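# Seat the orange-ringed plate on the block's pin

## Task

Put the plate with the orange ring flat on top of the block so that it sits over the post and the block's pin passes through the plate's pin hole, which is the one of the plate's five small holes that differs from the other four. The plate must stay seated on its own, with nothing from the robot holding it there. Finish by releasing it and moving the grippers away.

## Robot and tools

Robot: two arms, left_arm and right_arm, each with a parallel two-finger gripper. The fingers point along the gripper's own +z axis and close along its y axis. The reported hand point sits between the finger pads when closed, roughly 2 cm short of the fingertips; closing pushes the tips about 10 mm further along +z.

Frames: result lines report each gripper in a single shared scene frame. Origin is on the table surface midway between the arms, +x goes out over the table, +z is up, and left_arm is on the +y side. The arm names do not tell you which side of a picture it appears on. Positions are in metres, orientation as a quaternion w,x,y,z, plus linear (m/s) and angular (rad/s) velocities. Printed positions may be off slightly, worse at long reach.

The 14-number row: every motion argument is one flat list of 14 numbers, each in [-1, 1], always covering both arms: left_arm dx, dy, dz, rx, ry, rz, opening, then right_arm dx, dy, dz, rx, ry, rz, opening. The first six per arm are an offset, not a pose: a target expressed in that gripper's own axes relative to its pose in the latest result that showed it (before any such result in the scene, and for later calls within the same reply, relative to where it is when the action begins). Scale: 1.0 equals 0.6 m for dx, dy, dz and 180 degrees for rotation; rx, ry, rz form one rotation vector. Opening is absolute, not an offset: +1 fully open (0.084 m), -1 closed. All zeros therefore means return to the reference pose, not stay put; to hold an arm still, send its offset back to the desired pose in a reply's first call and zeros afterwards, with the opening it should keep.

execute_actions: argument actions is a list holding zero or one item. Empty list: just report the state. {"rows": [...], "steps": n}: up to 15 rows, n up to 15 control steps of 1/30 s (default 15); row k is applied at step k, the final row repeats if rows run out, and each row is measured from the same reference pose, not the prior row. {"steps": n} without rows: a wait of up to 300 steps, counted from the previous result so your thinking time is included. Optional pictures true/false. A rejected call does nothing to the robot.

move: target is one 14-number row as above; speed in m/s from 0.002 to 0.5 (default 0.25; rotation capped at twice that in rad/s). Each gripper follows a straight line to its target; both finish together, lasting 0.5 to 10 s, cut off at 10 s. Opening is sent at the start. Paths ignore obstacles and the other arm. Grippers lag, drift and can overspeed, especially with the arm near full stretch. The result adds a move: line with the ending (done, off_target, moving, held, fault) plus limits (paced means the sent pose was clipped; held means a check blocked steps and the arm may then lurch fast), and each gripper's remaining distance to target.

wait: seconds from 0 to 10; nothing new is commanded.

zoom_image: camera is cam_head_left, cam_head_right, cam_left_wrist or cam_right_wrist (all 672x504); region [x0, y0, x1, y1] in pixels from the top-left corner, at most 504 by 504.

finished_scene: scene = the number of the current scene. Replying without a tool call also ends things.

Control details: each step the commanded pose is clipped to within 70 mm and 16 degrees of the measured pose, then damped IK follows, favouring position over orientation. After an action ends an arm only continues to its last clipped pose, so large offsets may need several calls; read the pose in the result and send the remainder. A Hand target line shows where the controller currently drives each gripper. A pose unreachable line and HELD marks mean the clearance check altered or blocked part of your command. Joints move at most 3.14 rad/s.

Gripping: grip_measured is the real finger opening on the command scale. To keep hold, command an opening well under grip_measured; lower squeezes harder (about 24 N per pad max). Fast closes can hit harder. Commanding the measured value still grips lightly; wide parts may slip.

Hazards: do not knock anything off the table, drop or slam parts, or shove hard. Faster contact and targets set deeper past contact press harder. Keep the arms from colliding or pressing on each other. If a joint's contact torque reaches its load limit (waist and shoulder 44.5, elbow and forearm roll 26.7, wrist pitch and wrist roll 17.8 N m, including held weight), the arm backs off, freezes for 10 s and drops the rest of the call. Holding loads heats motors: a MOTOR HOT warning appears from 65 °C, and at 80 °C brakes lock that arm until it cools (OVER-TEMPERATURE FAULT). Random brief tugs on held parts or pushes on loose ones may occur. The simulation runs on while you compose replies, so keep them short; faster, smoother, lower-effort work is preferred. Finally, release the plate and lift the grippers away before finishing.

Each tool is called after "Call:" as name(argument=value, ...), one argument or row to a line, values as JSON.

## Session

Call:
execute_actions(
  actions=[],
)

Call:
zoom_image(
  camera="cam_head_left",
  region=[180, 160, 600, 360],
)

Scene clock: 0.00 s of 5100.00 s.
left_arm: end_effector_position=(+0.4260, +0.4632, +0.1661) grip_measured=+1.00 end_effector_quat_wxyz=(+0.054, +0.994, +0.096, -0.021) end_effector_velocity=(+0.001, -0.000, +0.001) end_effector_angular_velocity=(-0.000, -0.003, -0.001) | right_arm: end_effector_position=(+0.4033, -0.5374, +0.2693) grip_measured=+1.00 end_effector_quat_wxyz=(-0.057, +0.937, +0.333, -0.091) end_effector_velocity=(-0.000, -0.000, -0.000) end_effector_angular_velocity=(-0.000, +0.001, +0.000)
Joint positions: left_arm=[ 0.377 -0.031 -0.931 -0.118  1.022  0.116  0.084] | right_arm=[-0.214 -0.136 -1.142 -0.011  1.493 -0.948  0.084]
Joint velocities: left_arm=[-0.001 -0.002 -0.001 -0.001 -0.     0.001  0.   ] | right_arm=[ 0.     0.     0.    -0.001  0.001  0.     0.   ]
Hand target (left_arm): +0.426, +0.463, +0.166; +0.054, +0.994, +0.096, -0.021
Hand target (right_arm): +0.403, -0.537, +0.269; -0.057, +0.937, +0.333, -0.091

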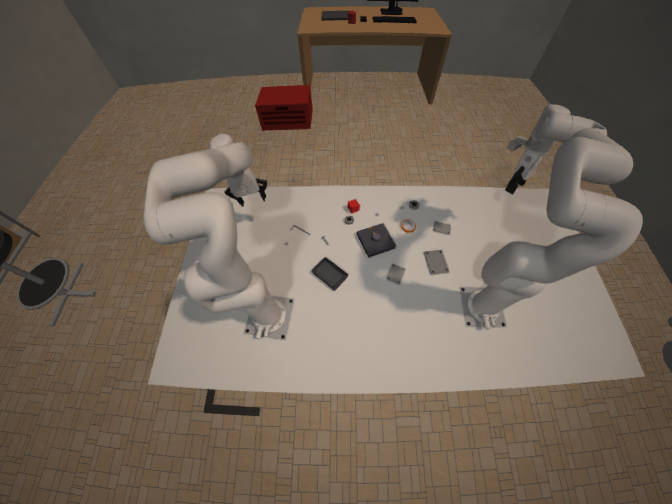

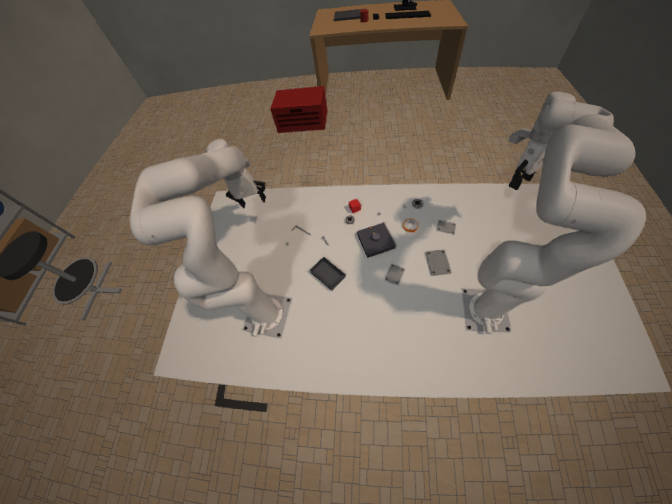

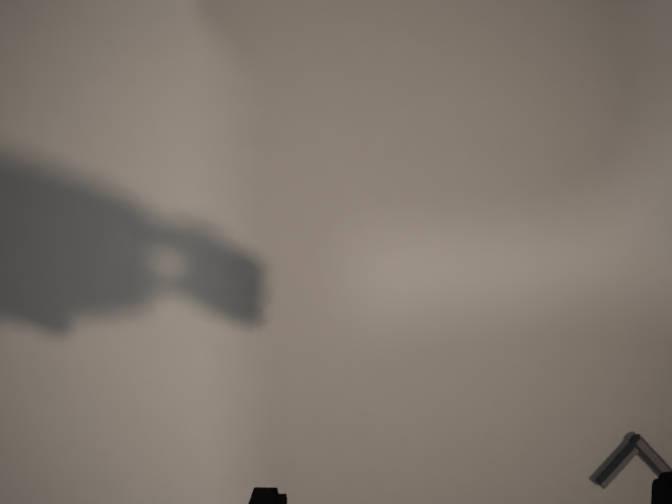

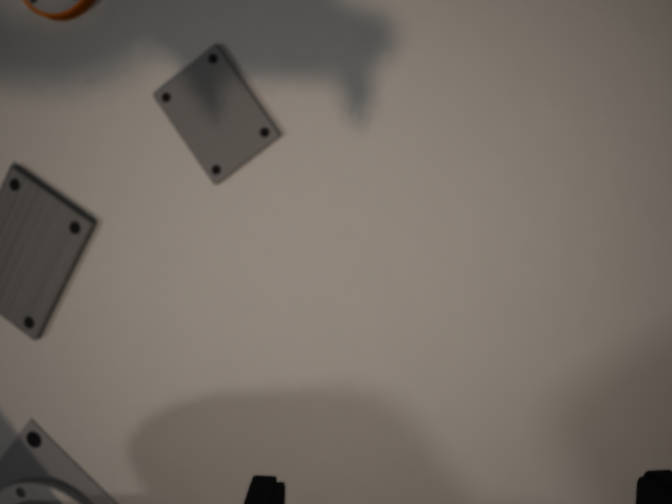

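Region (180, 160, 600, 360) of cam_head_left's 672x504 image, scaled by 1.200, with more detail than that image has; it fills the top 240 rows of this view, and the rest is white.

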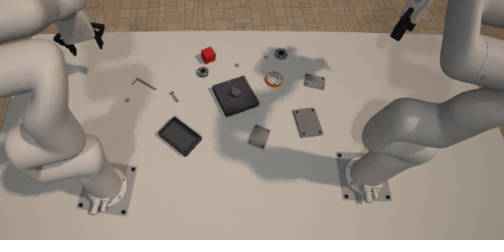

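Call:
move(
  target=[0,0,0,0,0,0,1, 0.2867,-0.6203,0.049,-0.037,0.0591,0.2161,1],
  speed=0.4,
)

Scene clock: 13.33 s of 5100.00 s.
left_arm: end_effector_position=(+0.4260, +0.4632, +0.1661) grip_measured=+1.00 end_effector_quat_wxyz=(+0.054, +0.994, +0.096, -0.021) end_effector_velocity=(+0.000, -0.000, +0.000) end_effector_angular_velocity=(-0.000, -0.000, +0.000) | right_arm: end_effector_position=(+0.3006, -0.1394, +0.2805) grip_measured=+1.00 end_effector_quat_wxyz=(+0.000, +1.000, +0.000, +0.000) end_effector_velocity=(-0.001, +0.003, -0.000) end_effector_angular_velocity=(-0.004, +0.000, -0.002)
Joint positions: left_arm=[ 0.377 -0.031 -0.931 -0.118  1.022  0.116  0.084] | right_arm=[ 0.885 -0.286 -0.997 -0.     1.283  0.831  0.084]
Joint velocities: left_arm=[-0. -0. -0. -0.  0. -0. -0.] | right_arm=[ 0.007  0.008 -0.007 -0.003  0.002  0.01   0.   ]
Hand target (left_arm): +0.426, +0.463, +0.166; +0.054, +0.994, +0.096, -0.021
Hand target (right_arm): +0.300, -0.139, +0.280; +0.000, +1.000, +0.000, +0.000
Off the commanded pose (left_arm): 0.000 m, 0 deg.
Off the commanded pose (right_arm): 0.000 m, 0 deg.
After step 90, 8.57 s passed at rest.
move: done; limits=paced

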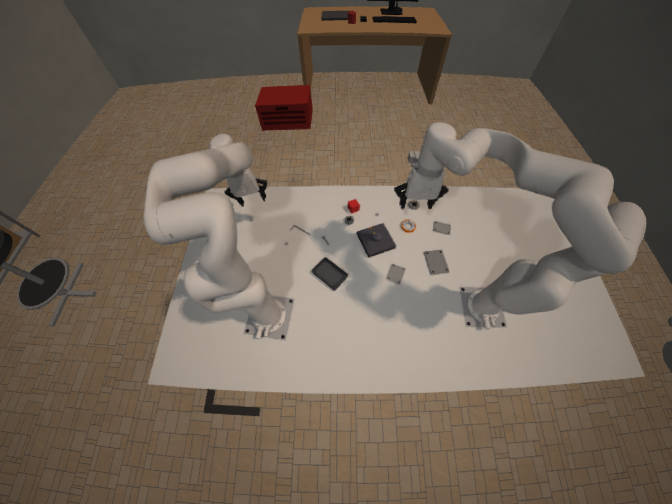

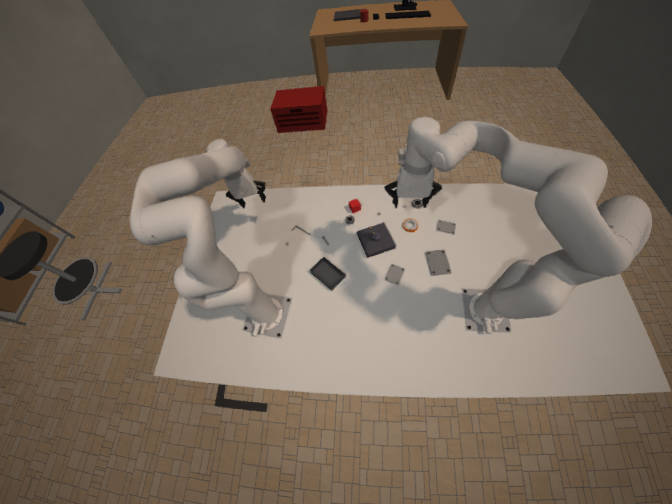

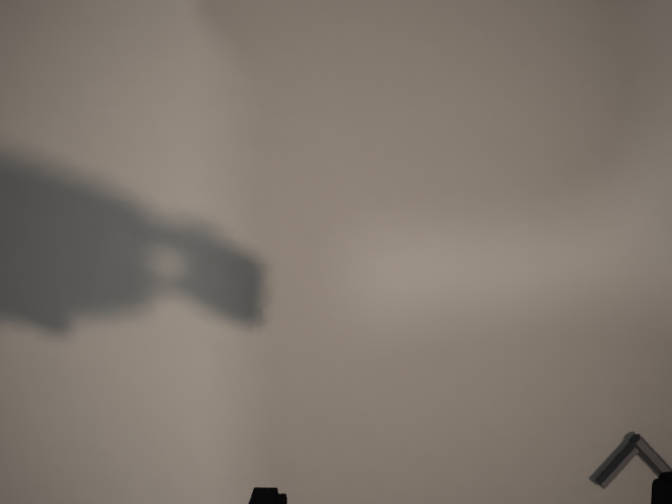

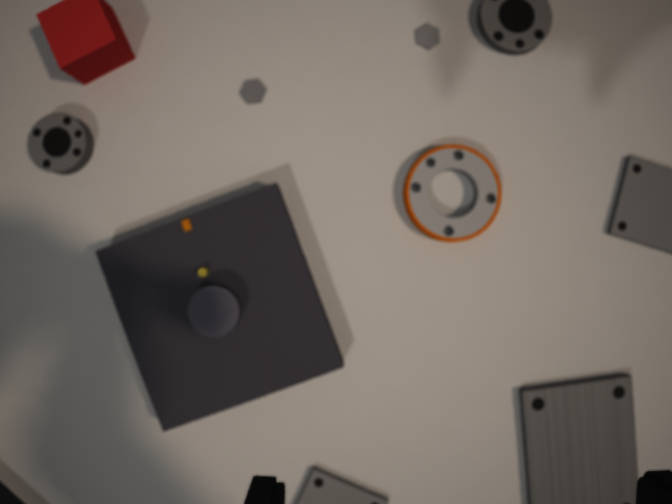

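Call:
zoom_image(
  camera="cam_right_wrist",
  region=[380, 120, 530, 270],
)

Call:
zoom_image(
  camera="cam_right_wrist",
  region=[80, 160, 360, 440],
)

Region (380, 120, 530, 270) of cam_right_wrist's 672x504 image, scaled by 3.360, with more detail than that image has.

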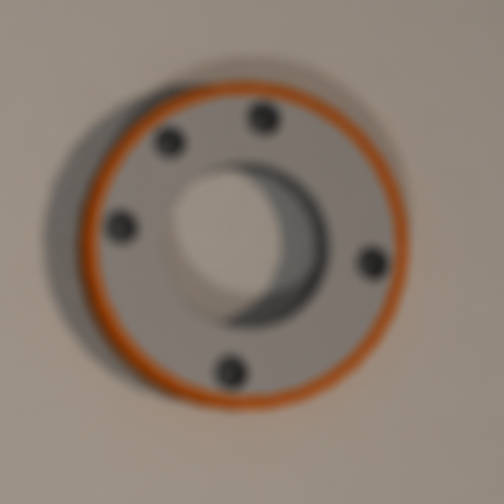

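Region (80, 160, 360, 440) of cam_right_wrist's 672x504 image, scaled by 1.800, with more detail than that image has.

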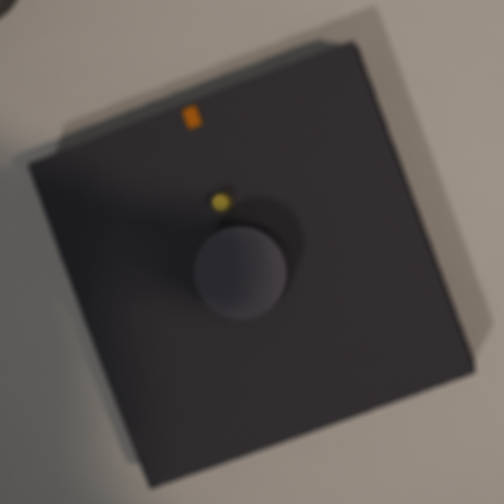

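Call:
execute_actions(
  actions=[],
)

Scene clock: 23.17 s of 5100.00 s.
left_arm: end_effector_position=(+0.4260, +0.4632, +0.1661) grip_measured=+1.00 end_effector_quat_wxyz=(+0.054, +0.994, +0.096, -0.021) end_effector_velocity=(-0.000, -0.000, +0.000) end_effector_angular_velocity=(-0.000, -0.001, -0.001) | right_arm: end_effector_position=(+0.3004, -0.1390, +0.2803) grip_measured=+1.00 end_effector_quat_wxyz=(+0.000, +1.000, +0.000, +0.000) end_effector_velocity=(+0.000, -0.000, -0.000) end_effector_angular_velocity=(-0.001, -0.001, +0.000)
Joint positions: left_arm=[ 0.377 -0.031 -0.931 -0.118  1.022  0.116  0.084] | right_arm=[ 0.886 -0.284 -0.998 -0.001  1.283  0.832  0.084]
Joint velocities: left_arm=[-0.    -0.002  0.001 -0.001 -0.     0.001  0.   ] | right_arm=[-0.    -0.     0.    -0.001 -0.001 -0.     0.   ]
Hand target (left_arm): +0.426, +0.463, +0.166; +0.054, +0.994, +0.096, -0.021
Hand target (right_arm): +0.300, -0.139, +0.280; +0.000, +1.000, +0.000, +0.000
Off the commanded pose (left_arm): 0.000 m, 0 deg.
Off the commanded pose (right_arm): 0.001 m, 0 deg.
Steps of this call (steps 1 to 90: nothing new was sent; then 6.83 s passed at rest). Readings (end_effector_position):
1: left_arm (+0.4260, +0.4632, +0.1661) | right_arm (+0.3005, -0.1393, +0.2805)
2: left_arm (+0.4260, +0.4632, +0.1661) | right_arm (+0.3005, -0.1393, +0.2804)
4: left_arm (+0.4260, +0.4632, +0.1661) | right_arm (+0.3005, -0.1392, +0.2804)
8: left_arm (+0.4260, +0.4632, +0.1661) | right_arm (+0.3004, -0.1391, +0.2804)
90: the state above

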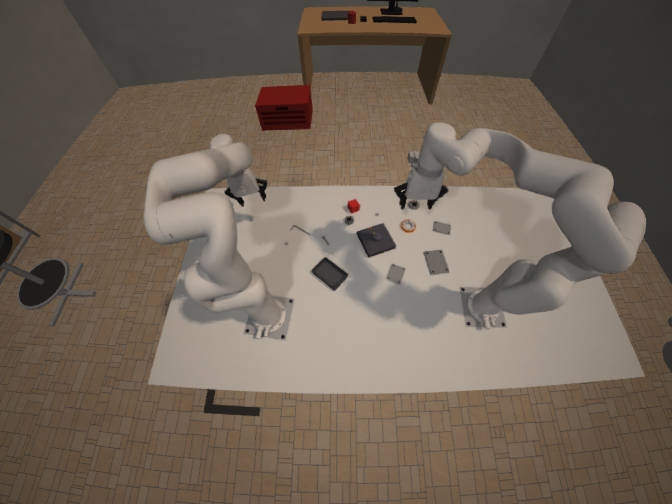

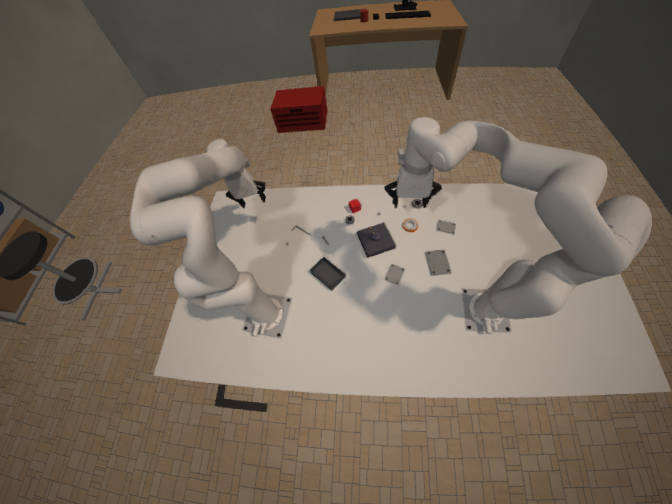

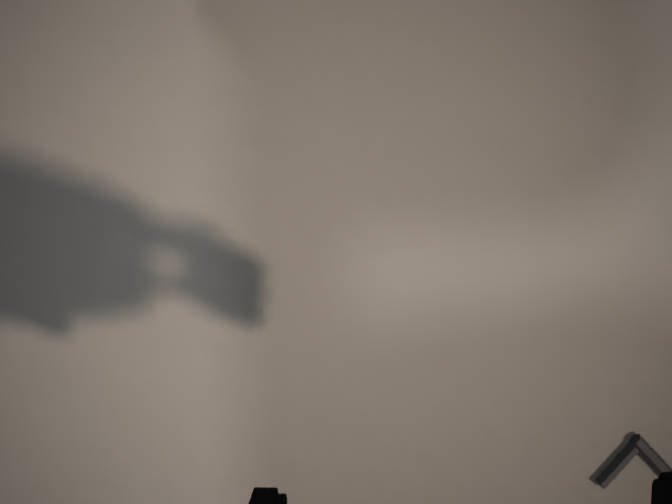

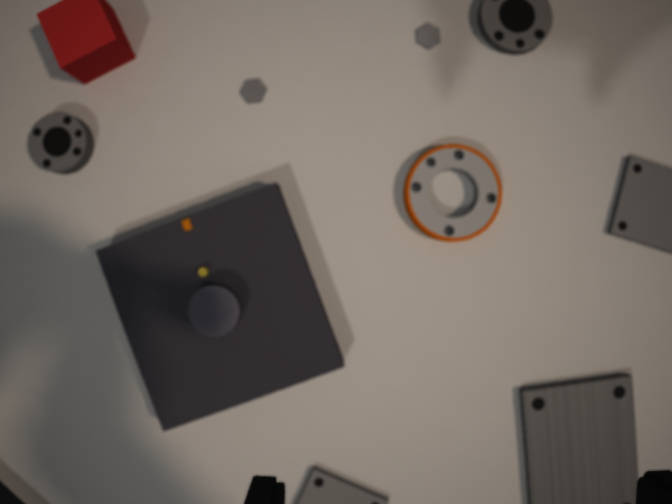

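Call:
move(
  target=[0,0,0,0,0,0,1, 0.1743,0.0733,0.25,0,0,-0.206,1],
  speed=0.15,
)

Scene clock: 28.87 s of 5100.00 s.
left_arm: end_effector_position=(+0.4260, +0.4632, +0.1661) grip_measured=+1.00 end_effector_quat_wxyz=(+0.054, +0.994, +0.096, -0.021) end_effector_velocity=(+0.000, -0.001, -0.000) end_effector_angular_velocity=(+0.000, -0.000, -0.002) | right_arm: end_effector_position=(+0.4046, -0.1831, +0.1306) grip_measured=+1.00 end_effector_quat_wxyz=(+0.000, +0.948, +0.318, +0.000) end_effector_velocity=(+0.001, -0.001, -0.002) end_effector_angular_velocity=(-0.001, +0.003, +0.006)
Joint positions: left_arm=[ 0.377 -0.031 -0.931 -0.118  1.022  0.116  0.084] | right_arm=[ 0.645  0.035 -0.887 -0.     0.852 -0.056  0.084]
Joint velocities: left_arm=[-0.002  0.     0.     0.    -0.001  0.     0.   ] | right_arm=[-0.004  0.005  0.     0.001 -0.002 -0.01   0.   ]
Hand target (left_arm): +0.426, +0.463, +0.166; +0.054, +0.994, +0.096, -0.021
Hand target (right_arm): +0.405, -0.183, +0.130; +0.000, +0.948, +0.318, -0.000
Off the commanded pose (left_arm): 0.000 m, 0 deg.
Off the commanded pose (right_arm): 0.001 m, 0 deg.
After step 90, 0.13 s passed at rest.
move: done

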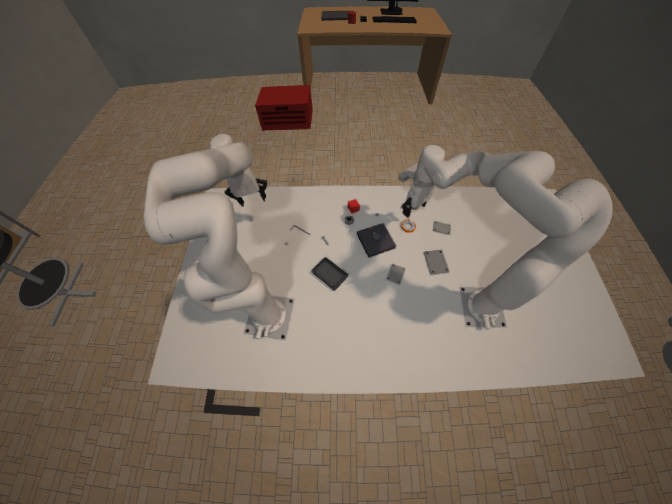

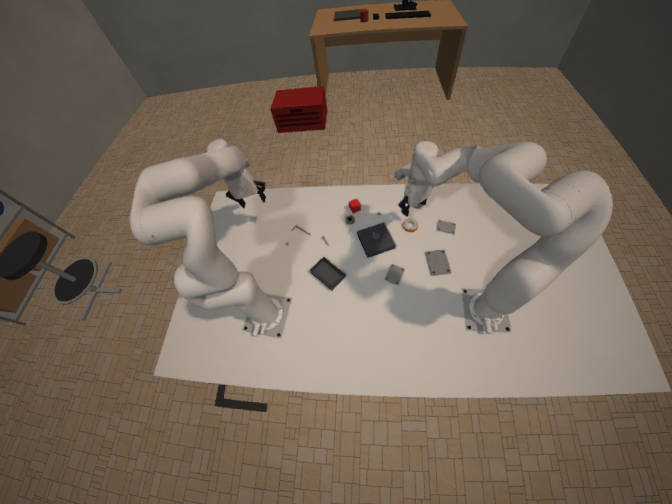

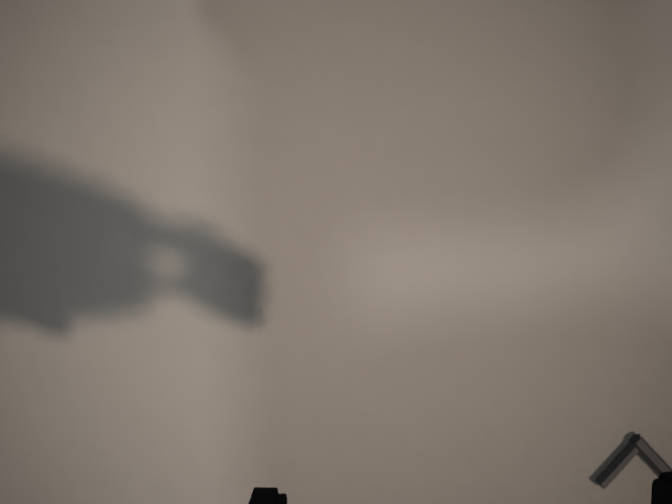

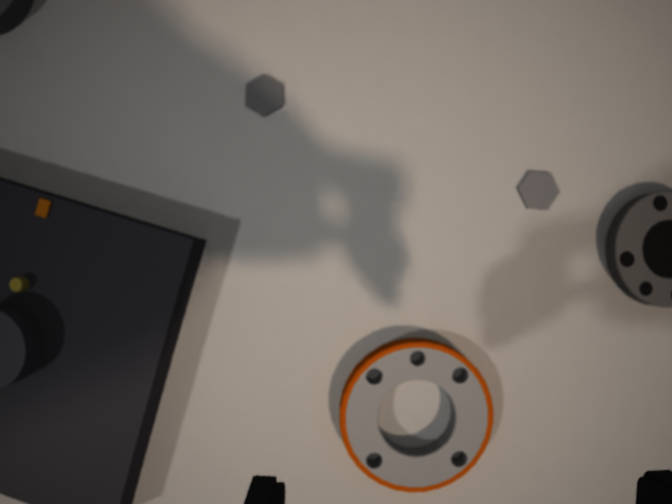

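Call:
move(
  target=[0,0,0,0,0,0,1, -0.0033,0,0.1877,0,0,0,1],
  speed=0.08,
)

Scene clock: 32.63 s of 5100.00 s.
left_arm: end_effector_position=(+0.4260, +0.4632, +0.1661) grip_measured=+1.00 end_effector_quat_wxyz=(+0.054, +0.994, +0.096, -0.021) end_effector_velocity=(-0.000, +0.000, -0.001) end_effector_angular_velocity=(+0.002, +0.002, -0.002) | right_arm: end_effector_position=(+0.4029, -0.1842, +0.0185) grip_measured=+1.00 end_effector_quat_wxyz=(-0.000, +0.948, +0.318, +0.000) end_effector_velocity=(-0.001, +0.000, -0.003) end_effector_angular_velocity=(-0.000, +0.002, +0.001)
Joint positions: left_arm=[ 0.377 -0.031 -0.931 -0.118  1.022  0.116  0.084] | right_arm=[ 0.645  0.278 -0.81  -0.     0.531 -0.056  0.084]
Joint velocities: left_arm=[-0.001  0.001  0.     0.003 -0.     0.    -0.   ] | right_arm=[ 0.002  0.006  0.001  0.001 -0.005  0.    -0.   ]
Hand target (left_arm): +0.426, +0.463, +0.166; +0.054, +0.994, +0.096, -0.021
Hand target (right_arm): +0.403, -0.184, +0.018; +0.000, +0.948, +0.318, -0.000
Off the commanded pose (left_arm): 0.000 m, 0 deg.
Off the commanded pose (right_arm): 0.001 m, 0 deg.
move: done

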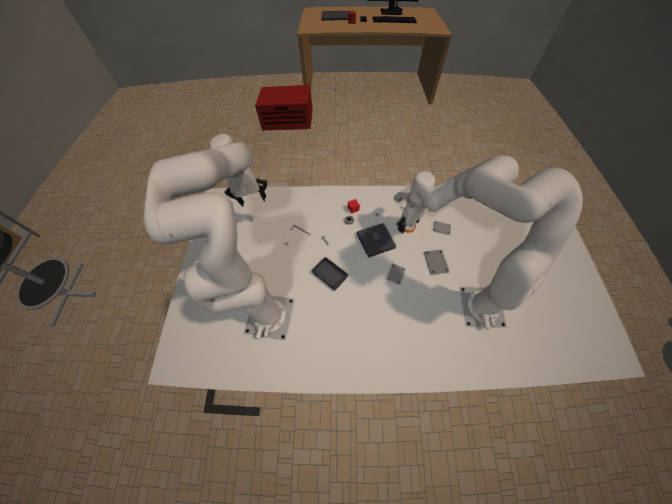

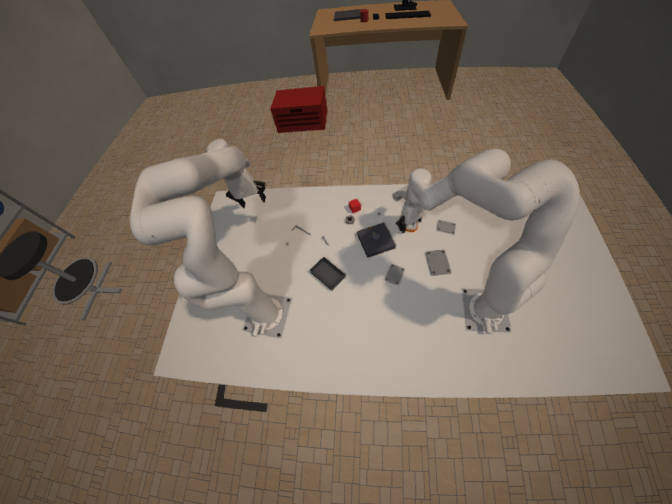

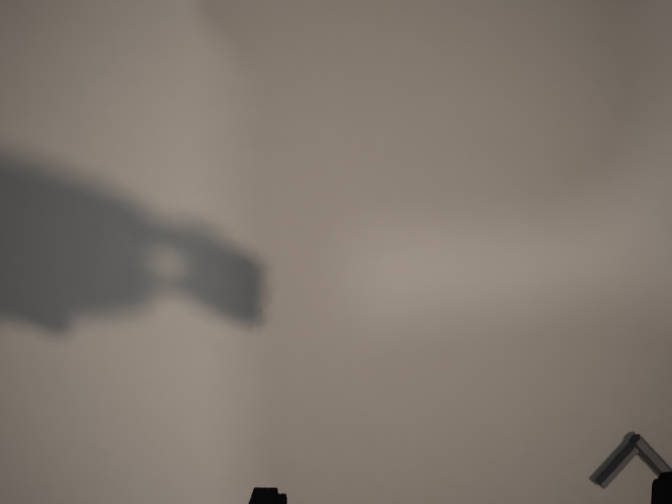

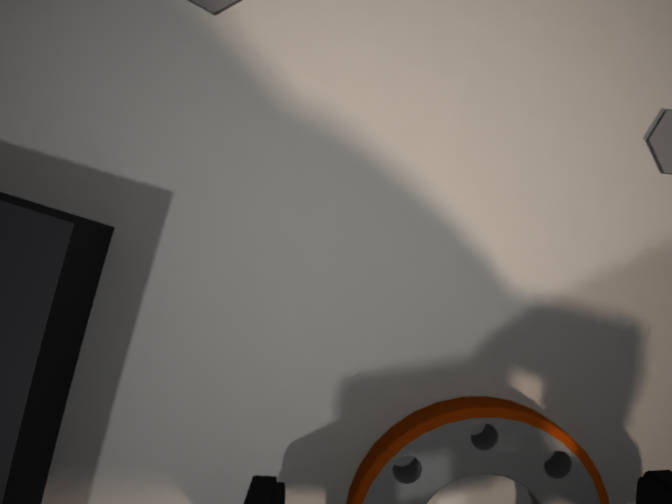

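Call:
zoom_image(
  camera="cam_head_right",
  region=[370, 190, 450, 250],
)

Call:
zoom_image(
  camera="cam_right_wrist",
  region=[230, 380, 672, 504],
)

Region (370, 190, 450, 250) of cam_head_right's 672x504 image, scaled by 6.300, with more detail than that image has; it fills the top 378 rows of this view, and the rest is white.

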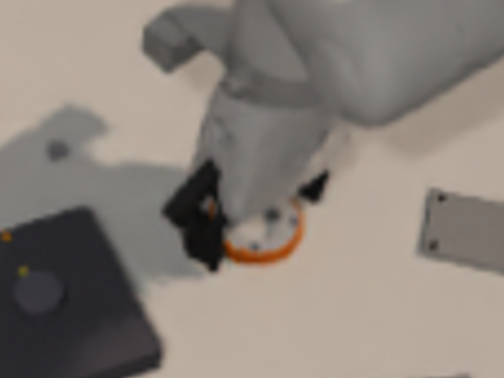

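Region (230, 380, 672, 504) of cam_right_wrist's 672x504 image, scaled by 1.140, with more detail than that image has; it fills the top 141 rows of this view, and the rest is white.

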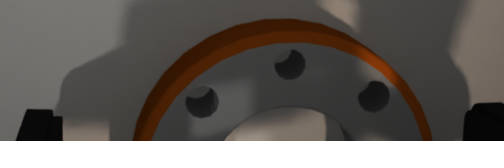

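Call:
move(
  target=[0,0,0,0,0,0,1, 0,0,0.0075,0,0,0,1],
  speed=0.01,
)

Scene clock: 41.23 s of 5100.00 s.
left_arm: end_effector_position=(+0.4260, +0.4632, +0.1661) grip_measured=+1.00 end_effector_quat_wxyz=(+0.054, +0.994, +0.096, -0.021) end_effector_velocity=(-0.000, +0.000, -0.000) end_effector_angular_velocity=(-0.001, +0.001, +0.001) | right_arm: end_effector_position=(+0.4029, -0.1842, +0.0141) grip_measured=+1.00 end_effector_quat_wxyz=(-0.000, +0.948, +0.318, +0.000) end_effector_velocity=(+0.000, +0.000, -0.000) end_effector_angular_velocity=(+0.001, -0.000, -0.001)
Joint positions: left_arm=[ 0.377 -0.031 -0.931 -0.118  1.022  0.116  0.084] | right_arm=[ 0.645  0.29  -0.81  -0.     0.519 -0.056  0.084]
Joint velocities: left_arm=[ 0.001  0.     0.    -0.     0.     0.     0.   ] | right_arm=[-0.     0.001 -0.001  0.001 -0.002 -0.     0.   ]
Hand target (left_arm): +0.426, +0.463, +0.166; +0.054, +0.994, +0.096, -0.021
Hand target (right_arm): +0.403, -0.184, +0.014; -0.000, +0.948, +0.318, +0.000
Off the commanded pose (left_arm): 0.000 m, 0 deg.
Off the commanded pose (right_arm): 0.000 m, 0 deg.
After step 90, 4.90 s passed at rest.
move: done

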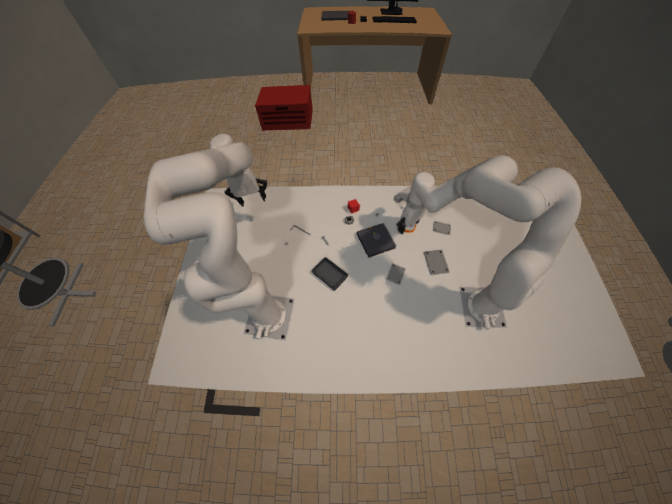

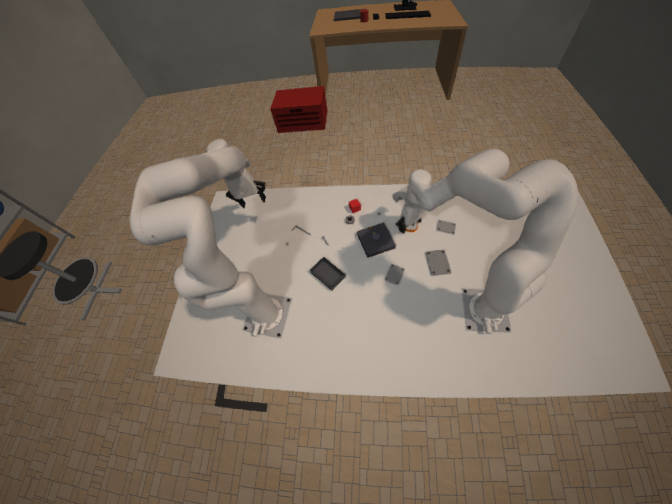

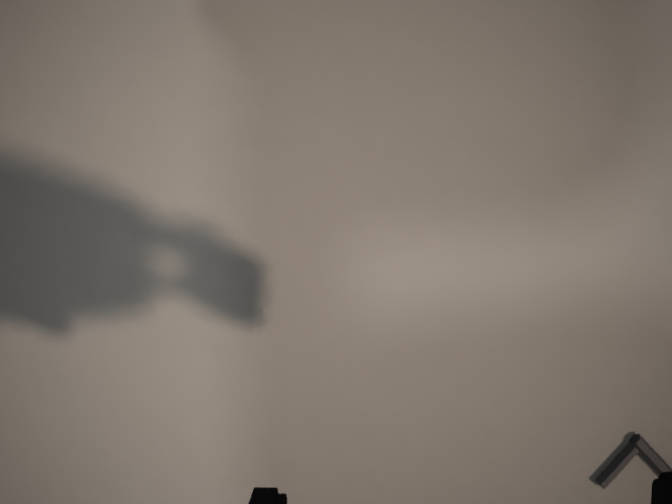

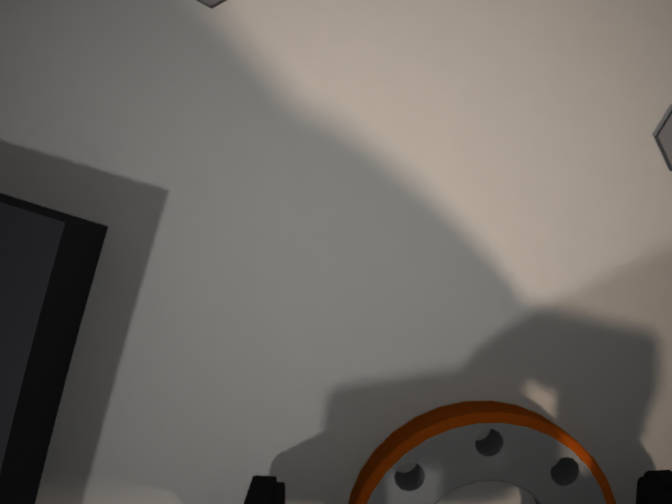

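Call:
execute_actions(
  actions=[
    {"rows": [[0,0,0,0,0,0,1,0,0,0,0,0,0,0.8],[0,0,0,0,0,0,1,0,0,0,0,0,0,0.7],[0,0,0,0,0,0,1,0,0,0,0,0,0,0.6],[0,0,0,0,0,0,1,0,0,0,0,0,0,0.55],[0,0,0,0,0,0,1,0,0,0,0,0,0,0.5],[0,0,0,0,0,0,1,0,0,0,0,0,0,0.47],[0,0,0,0,0,0,1,0,0,0,0,0,0,0.44],[0,0,0,0,0,0,1,0,0,0,0,0,0,0.4],[0,0,0,0,0,0,1,0,0,0,0,0,0,0.35],[0,0,0,0,0,0,1,0,0,0,0,0,0,0.3],[0,0,0,0,0,0,1,0,0,0,0,0,0,0.2],[0,0,0,0,0,0,1,0,0,0,0,0,0,0.1],[0,0,0,0,0,0,1,0,0,0,0,0,0,0],[0,0,0,0,0,0,1,0,0,0,0,0,0,-0.15],[0,0,0,0,0,0,1,0,0,0,0,0,0,-0.3]], "steps": 15},
  ],
  pictures=false,
)

Call:
wait(
  seconds=0.7,
)

Scene clock: 47.27 s of 5100.00 s.
left_arm: end_effector_position=(+0.4260, +0.4632, +0.1661) grip_measured=+1.00 end_effector_quat_wxyz=(+0.054, +0.994, +0.096, -0.021) end_effector_velocity=(+0.001, +0.000, +0.001) end_effector_angular_velocity=(+0.001, -0.002, +0.001) | right_arm: end_effector_position=(+0.4040, -0.1836, +0.0153) grip_measured=+0.45 end_effector_quat_wxyz=(-0.000, +0.948, +0.318, +0.002) end_effector_velocity=(-0.001, -0.000, -0.001) end_effector_angular_velocity=(-0.000, +0.002, -0.001)
Joint positions: left_arm=[ 0.377 -0.031 -0.931 -0.118  1.022  0.116  0.084] | right_arm=[ 0.645  0.289 -0.811 -0.     0.518 -0.056  0.063]
Joint velocities: left_arm=[-0.     0.    -0.002  0.    -0.    -0.001 -0.   ] | right_arm=[ 0.     0.001  0.     0.001  0.001 -0.     0.   ]
Hand target (left_arm): +0.426, +0.463, +0.166; +0.054, +0.994, +0.096, -0.021
Hand target (right_arm): +0.403, -0.184, +0.014; -0.000, +0.948, +0.318, +0.000
Off the commanded pose (left_arm): 0.000 m, 0 deg.
Off the commanded pose (right_arm): 0.002 m, 0 deg.
Steps of this call (steps 1 to 90: nothing new was sent; then 2.53 s passed at rest; steps 91 to 105: all 15 steps of this action). Readings (end_effector_position):
91: left_arm (+0.4260, +0.4632, +0.1661) | right_arm (+0.4029, -0.1842, +0.0140)
92: left_arm (+0.4260, +0.4632, +0.1661) | right_arm (+0.4029, -0.1842, +0.0140)
94: left_arm (+0.4260, +0.4632, +0.1661) | right_arm (+0.4032, -0.1840, +0.0144)
98: left_arm (+0.4260, +0.4632, +0.1661) | right_arm (+0.4041, -0.1835, +0.0154)
105: the state above

Scene clock: 47.97 s of 5100.00 s.
left_arm: end_effector_position=(+0.4260, +0.4632, +0.1661) grip_measured=+1.00 end_effector_quat_wxyz=(+0.054, +0.994, +0.096, -0.021) end_effector_velocity=(-0.000, +0.000, -0.000) end_effector_angular_velocity=(+0.001, +0.000, -0.000) | right_arm: end_effector_position=(+0.4036, -0.1838, +0.0149) grip_measured=+0.46 end_effector_quat_wxyz=(-0.000, +0.948, +0.318, +0.001) end_effector_velocity=(-0.000, -0.001, -0.001) end_effector_angular_velocity=(-0.001, +0.001, -0.000)
Joint positions: left_arm=[ 0.377 -0.031 -0.931 -0.118  1.022  0.116  0.084] | right_arm=[ 0.645  0.289 -0.811 -0.     0.519 -0.056  0.063]
Joint velocities: left_arm=[-0.    -0.     0.     0.001 -0.    -0.    -0.   ] | right_arm=[-0.001  0.001  0.001 -0.001  0.    -0.     0.   ]
Hand target (left_arm): +0.426, +0.463, +0.166; +0.054, +0.994, +0.096, -0.021
Hand target (right_arm): +0.403, -0.184, +0.014; -0.000, +0.948, +0.318, +0.000
Off the commanded pose (left_arm): 0.000 m, 0 deg.
Off the commanded pose (right_arm): 0.001 m, 0 deg.
Steps of this call (steps 1 to 21: nothing new was sent). Readings (end_effector_position):
1: left_arm (+0.4260, +0.4632, +0.1661) | right_arm (+0.4039, -0.1836, +0.0152)
2: left_arm (+0.4260, +0.4632, +0.1661) | right_arm (+0.4039, -0.1836, +0.0152)
4: left_arm (+0.4260, +0.4632, +0.1661) | right_arm (+0.4039, -0.1836, +0.0152)
8: left_arm (+0.4260, +0.4632, +0.1661) | right_arm (+0.4038, -0.1837, +0.0151)
21: the state above

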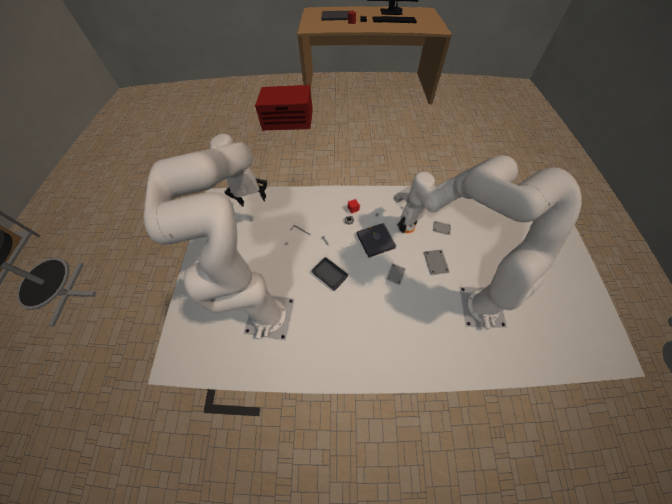

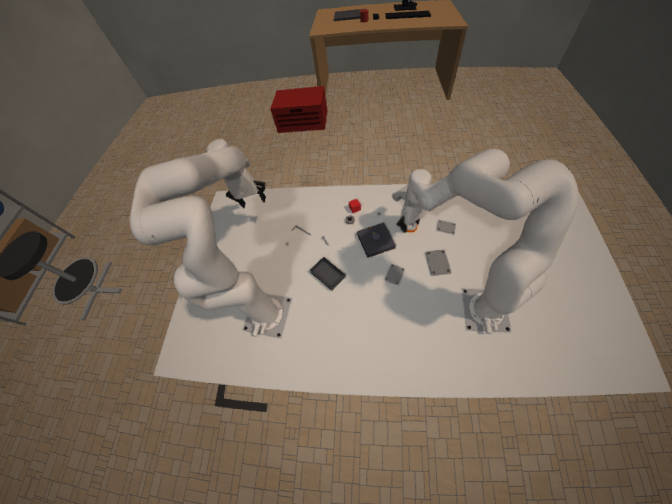

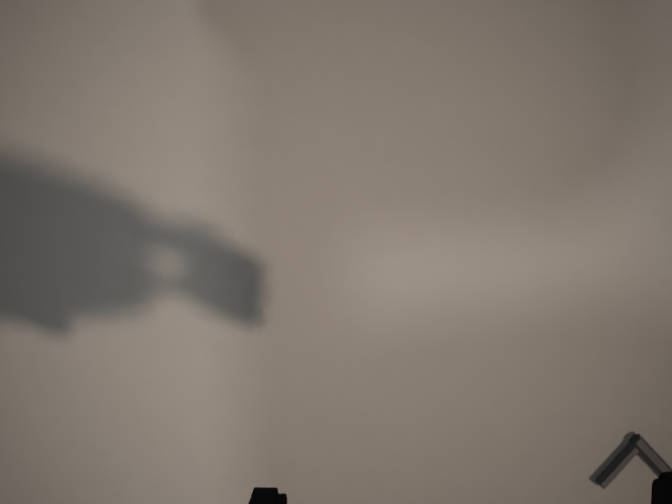

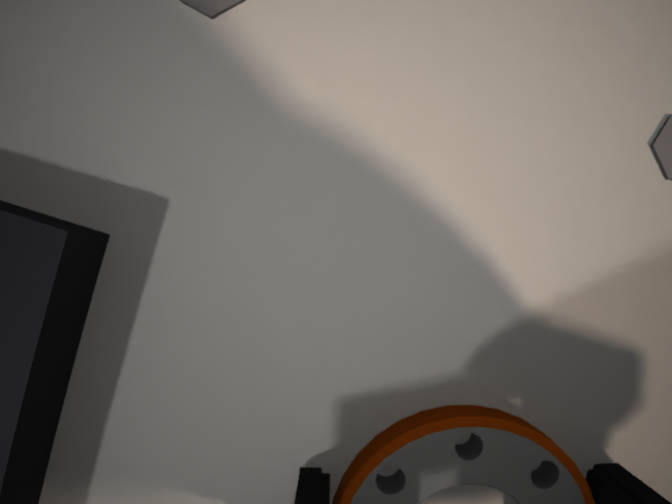

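Call:
move(
  target=[0,0,0,0,0,0,1, -0.001,0,-0.005,0,0,0,0.62],
  speed=0.01,
)

Call:
execute_actions(
  actions=[
    {"rows": [[0,0,0,0,0,0,1,0,0,0,0,0,0,0.56],[0,0,0,0,0,0,1,0,0,0,0,0,0,0.52],[0,0,0,0,0,0,1,0,0,0,0,0,0,0.48],[0,0,0,0,0,0,1,0,0,0,0,0,0,0.44],[0,0,0,0,0,0,1,0,0,0,0,0,0,0.4],[0,0,0,0,0,0,1,0,0,0,0,0,0,0.35],[0,0,0,0,0,0,1,0,0,0,0,0,0,0.3],[0,0,0,0,0,0,1,0,0,0,0,0,0,0.2],[0,0,0,0,0,0,1,0,0,0,0,0,0,0.1],[0,0,0,0,0,0,1,0,0,0,0,0,0,0],[0,0,0,0,0,0,1,0,0,0,0,0,0,-0.15],[0,0,0,0,0,0,1,0,0,0,0,0,0,-0.3]], "steps": 15},
  ],
  pictures=true,
)

Scene clock: 54.80 s of 5100.00 s.
left_arm: end_effector_position=(+0.4260, +0.4632, +0.1661) grip_measured=+1.00 end_effector_quat_wxyz=(+0.054, +0.994, +0.096, -0.021) end_effector_velocity=(-0.000, +0.000, -0.000) end_effector_angular_velocity=(+0.001, +0.001, -0.000) | right_arm: end_effector_position=(+0.4028, -0.1843, +0.0175) grip_measured=+0.61 end_effector_quat_wxyz=(-0.000, +0.948, +0.318, +0.001) end_effector_velocity=(+0.002, +0.001, +0.002) end_effector_angular_velocity=(+0.003, -0.006, +0.001)
Joint positions: left_arm=[ 0.377 -0.031 -0.931 -0.118  1.022  0.116  0.084] | right_arm=[ 0.645  0.28  -0.808 -0.     0.526 -0.056  0.07 ]
Joint velocities: left_arm=[ 0.001 -0.     0.001  0.001 -0.001  0.001 -0.   ] | right_arm=[ 0.    -0.002 -0.002 -0.002 -0.002 -0.     0.   ]
Hand target (left_arm): +0.426, +0.463, +0.166; +0.054, +0.994, +0.096, -0.021
Hand target (right_arm): +0.403, -0.184, +0.018; -0.000, +0.948, +0.318, +0.001
Off the commanded pose (left_arm): 0.000 m, 0 deg.
Off the commanded pose (right_arm): 0.000 m, 0 deg.
After step 90, 2.83 s passed at rest.
move: done

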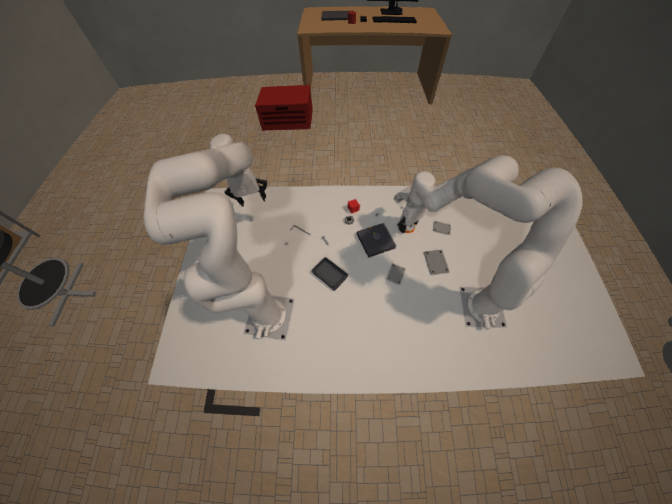

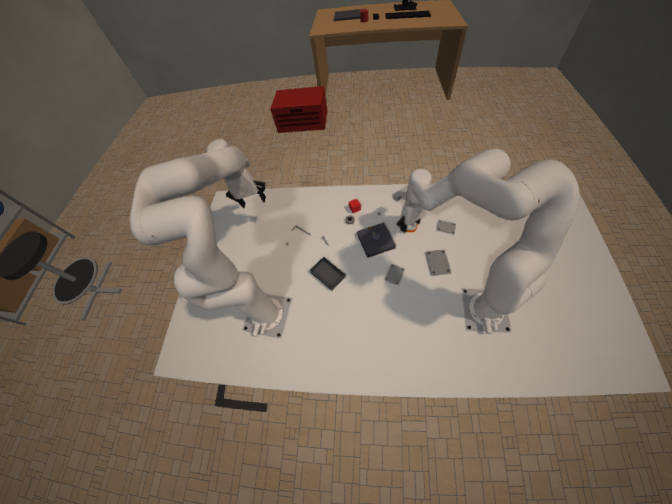

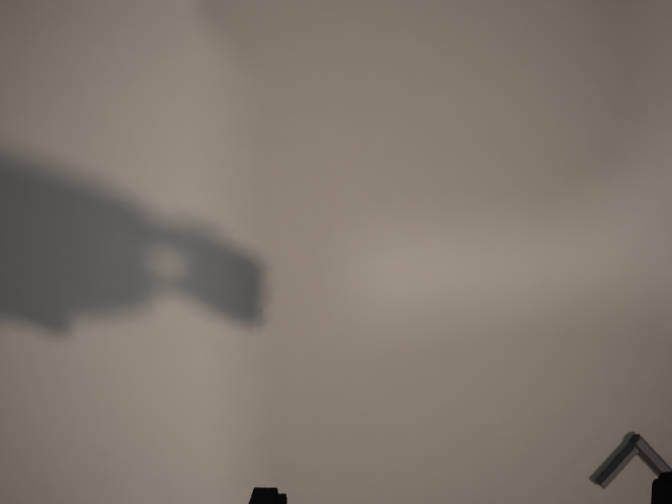

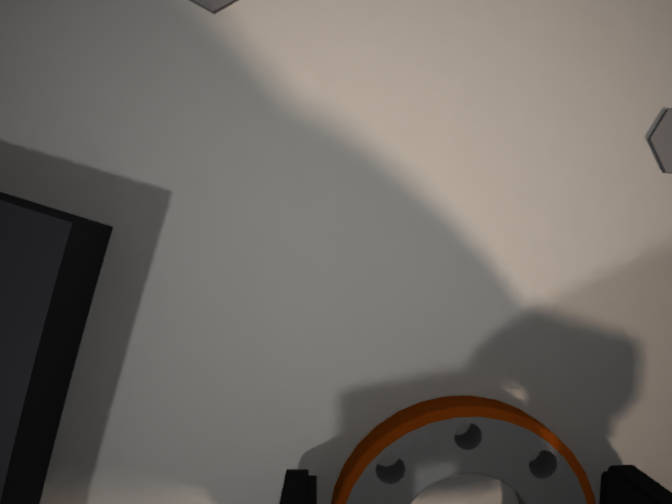

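Scene clock: 55.30 s of 5100.00 s.
left_arm: end_effector_position=(+0.4260, +0.4632, +0.1661) grip_measured=+1.00 end_effector_quat_wxyz=(+0.054, +0.994, +0.096, -0.021) end_effector_velocity=(+0.000, +0.000, +0.001) end_effector_angular_velocity=(+0.001, -0.002, -0.000) | right_arm: end_effector_position=(+0.4029, -0.1843, +0.0176) grip_measured=+0.45 end_effector_quat_wxyz=(-0.000, +0.948, +0.318, +0.001) end_effector_velocity=(+0.000, +0.000, +0.000) end_effector_angular_velocity=(+0.001, -0.000, -0.000)
Joint positions: left_arm=[ 0.377 -0.031 -0.931 -0.118  1.022  0.116  0.084] | right_arm=[ 0.645  0.28  -0.808 -0.     0.526 -0.056  0.063]
Joint velocities: left_arm=[ 0.001 -0.002 -0.001  0.     0.     0.001 -0.   ] | right_arm=[ 0.     0.    -0.     0.001 -0.     0.    -0.   ]
Hand target (left_arm): +0.426, +0.463, +0.166; +0.054, +0.994, +0.096, -0.021
Hand target (right_arm): +0.403, -0.184, +0.018; -0.000, +0.948, +0.318, +0.001
Off the commanded pose (left_arm): 0.000 m, 0 deg.
Off the commanded pose (right_arm): 0.000 m, 0 deg.
Steps of this call (steps 1 to 15: all 15 steps of this action). Readings (end_effector_position):
1: left_arm (+0.4260, +0.4632, +0.1661) | right_arm (+0.4029, -0.1843, +0.0176)
2: left_arm (+0.4260, +0.4632, +0.1661) | right_arm (+0.4029, -0.1843, +0.0176)
4: left_arm (+0.4260, +0.4632, +0.1661) | right_arm (+0.4028, -0.1843, +0.0175)
8: left_arm (+0.4260, +0.4632, +0.1661) | right_arm (+0.4029, -0.1843, +0.0176)
15: the state above

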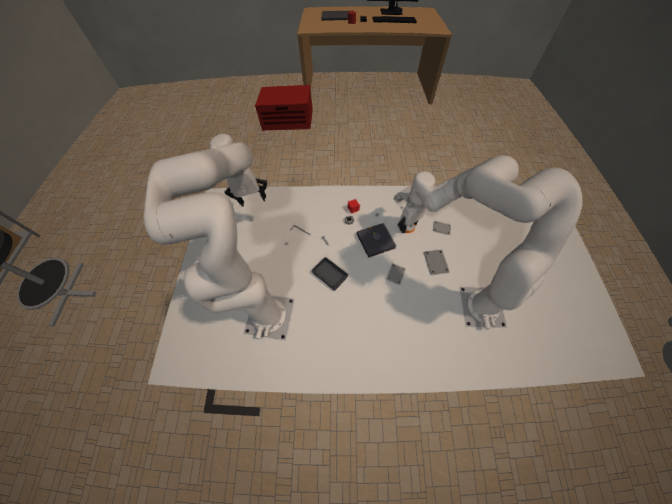

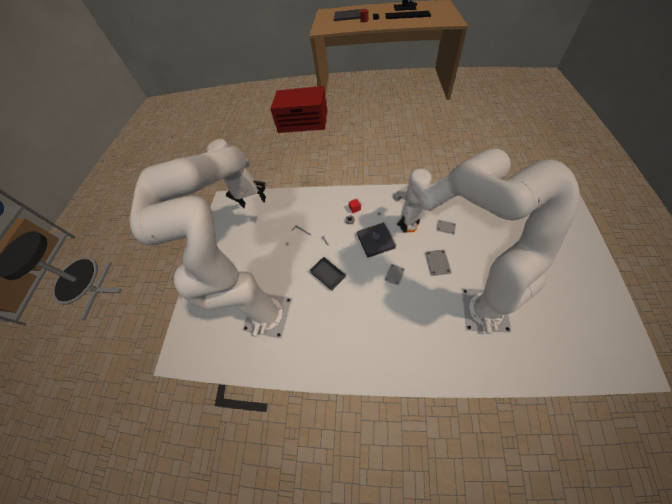

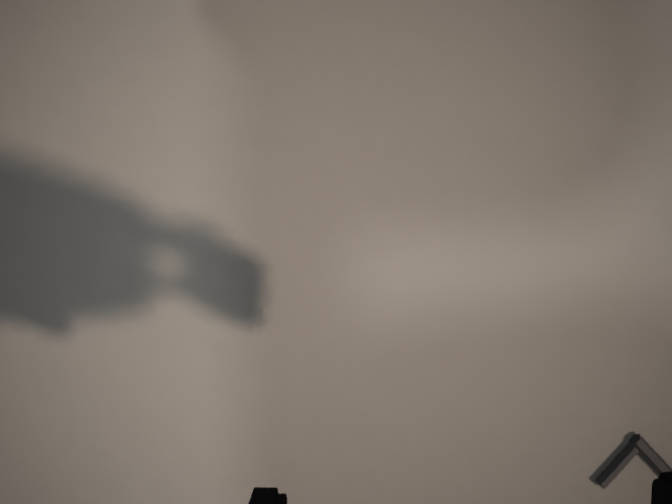

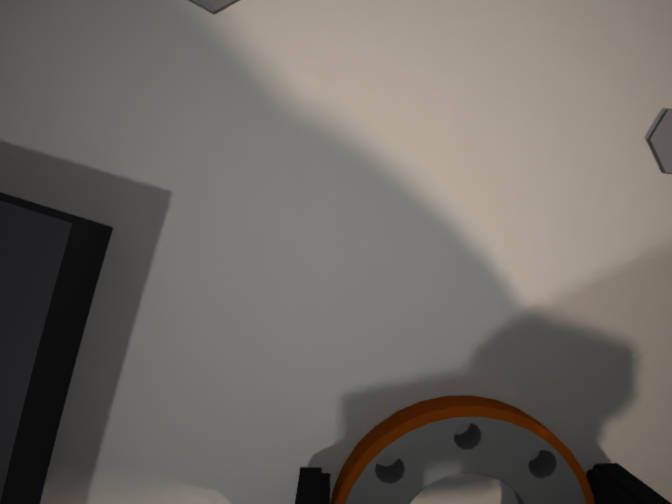

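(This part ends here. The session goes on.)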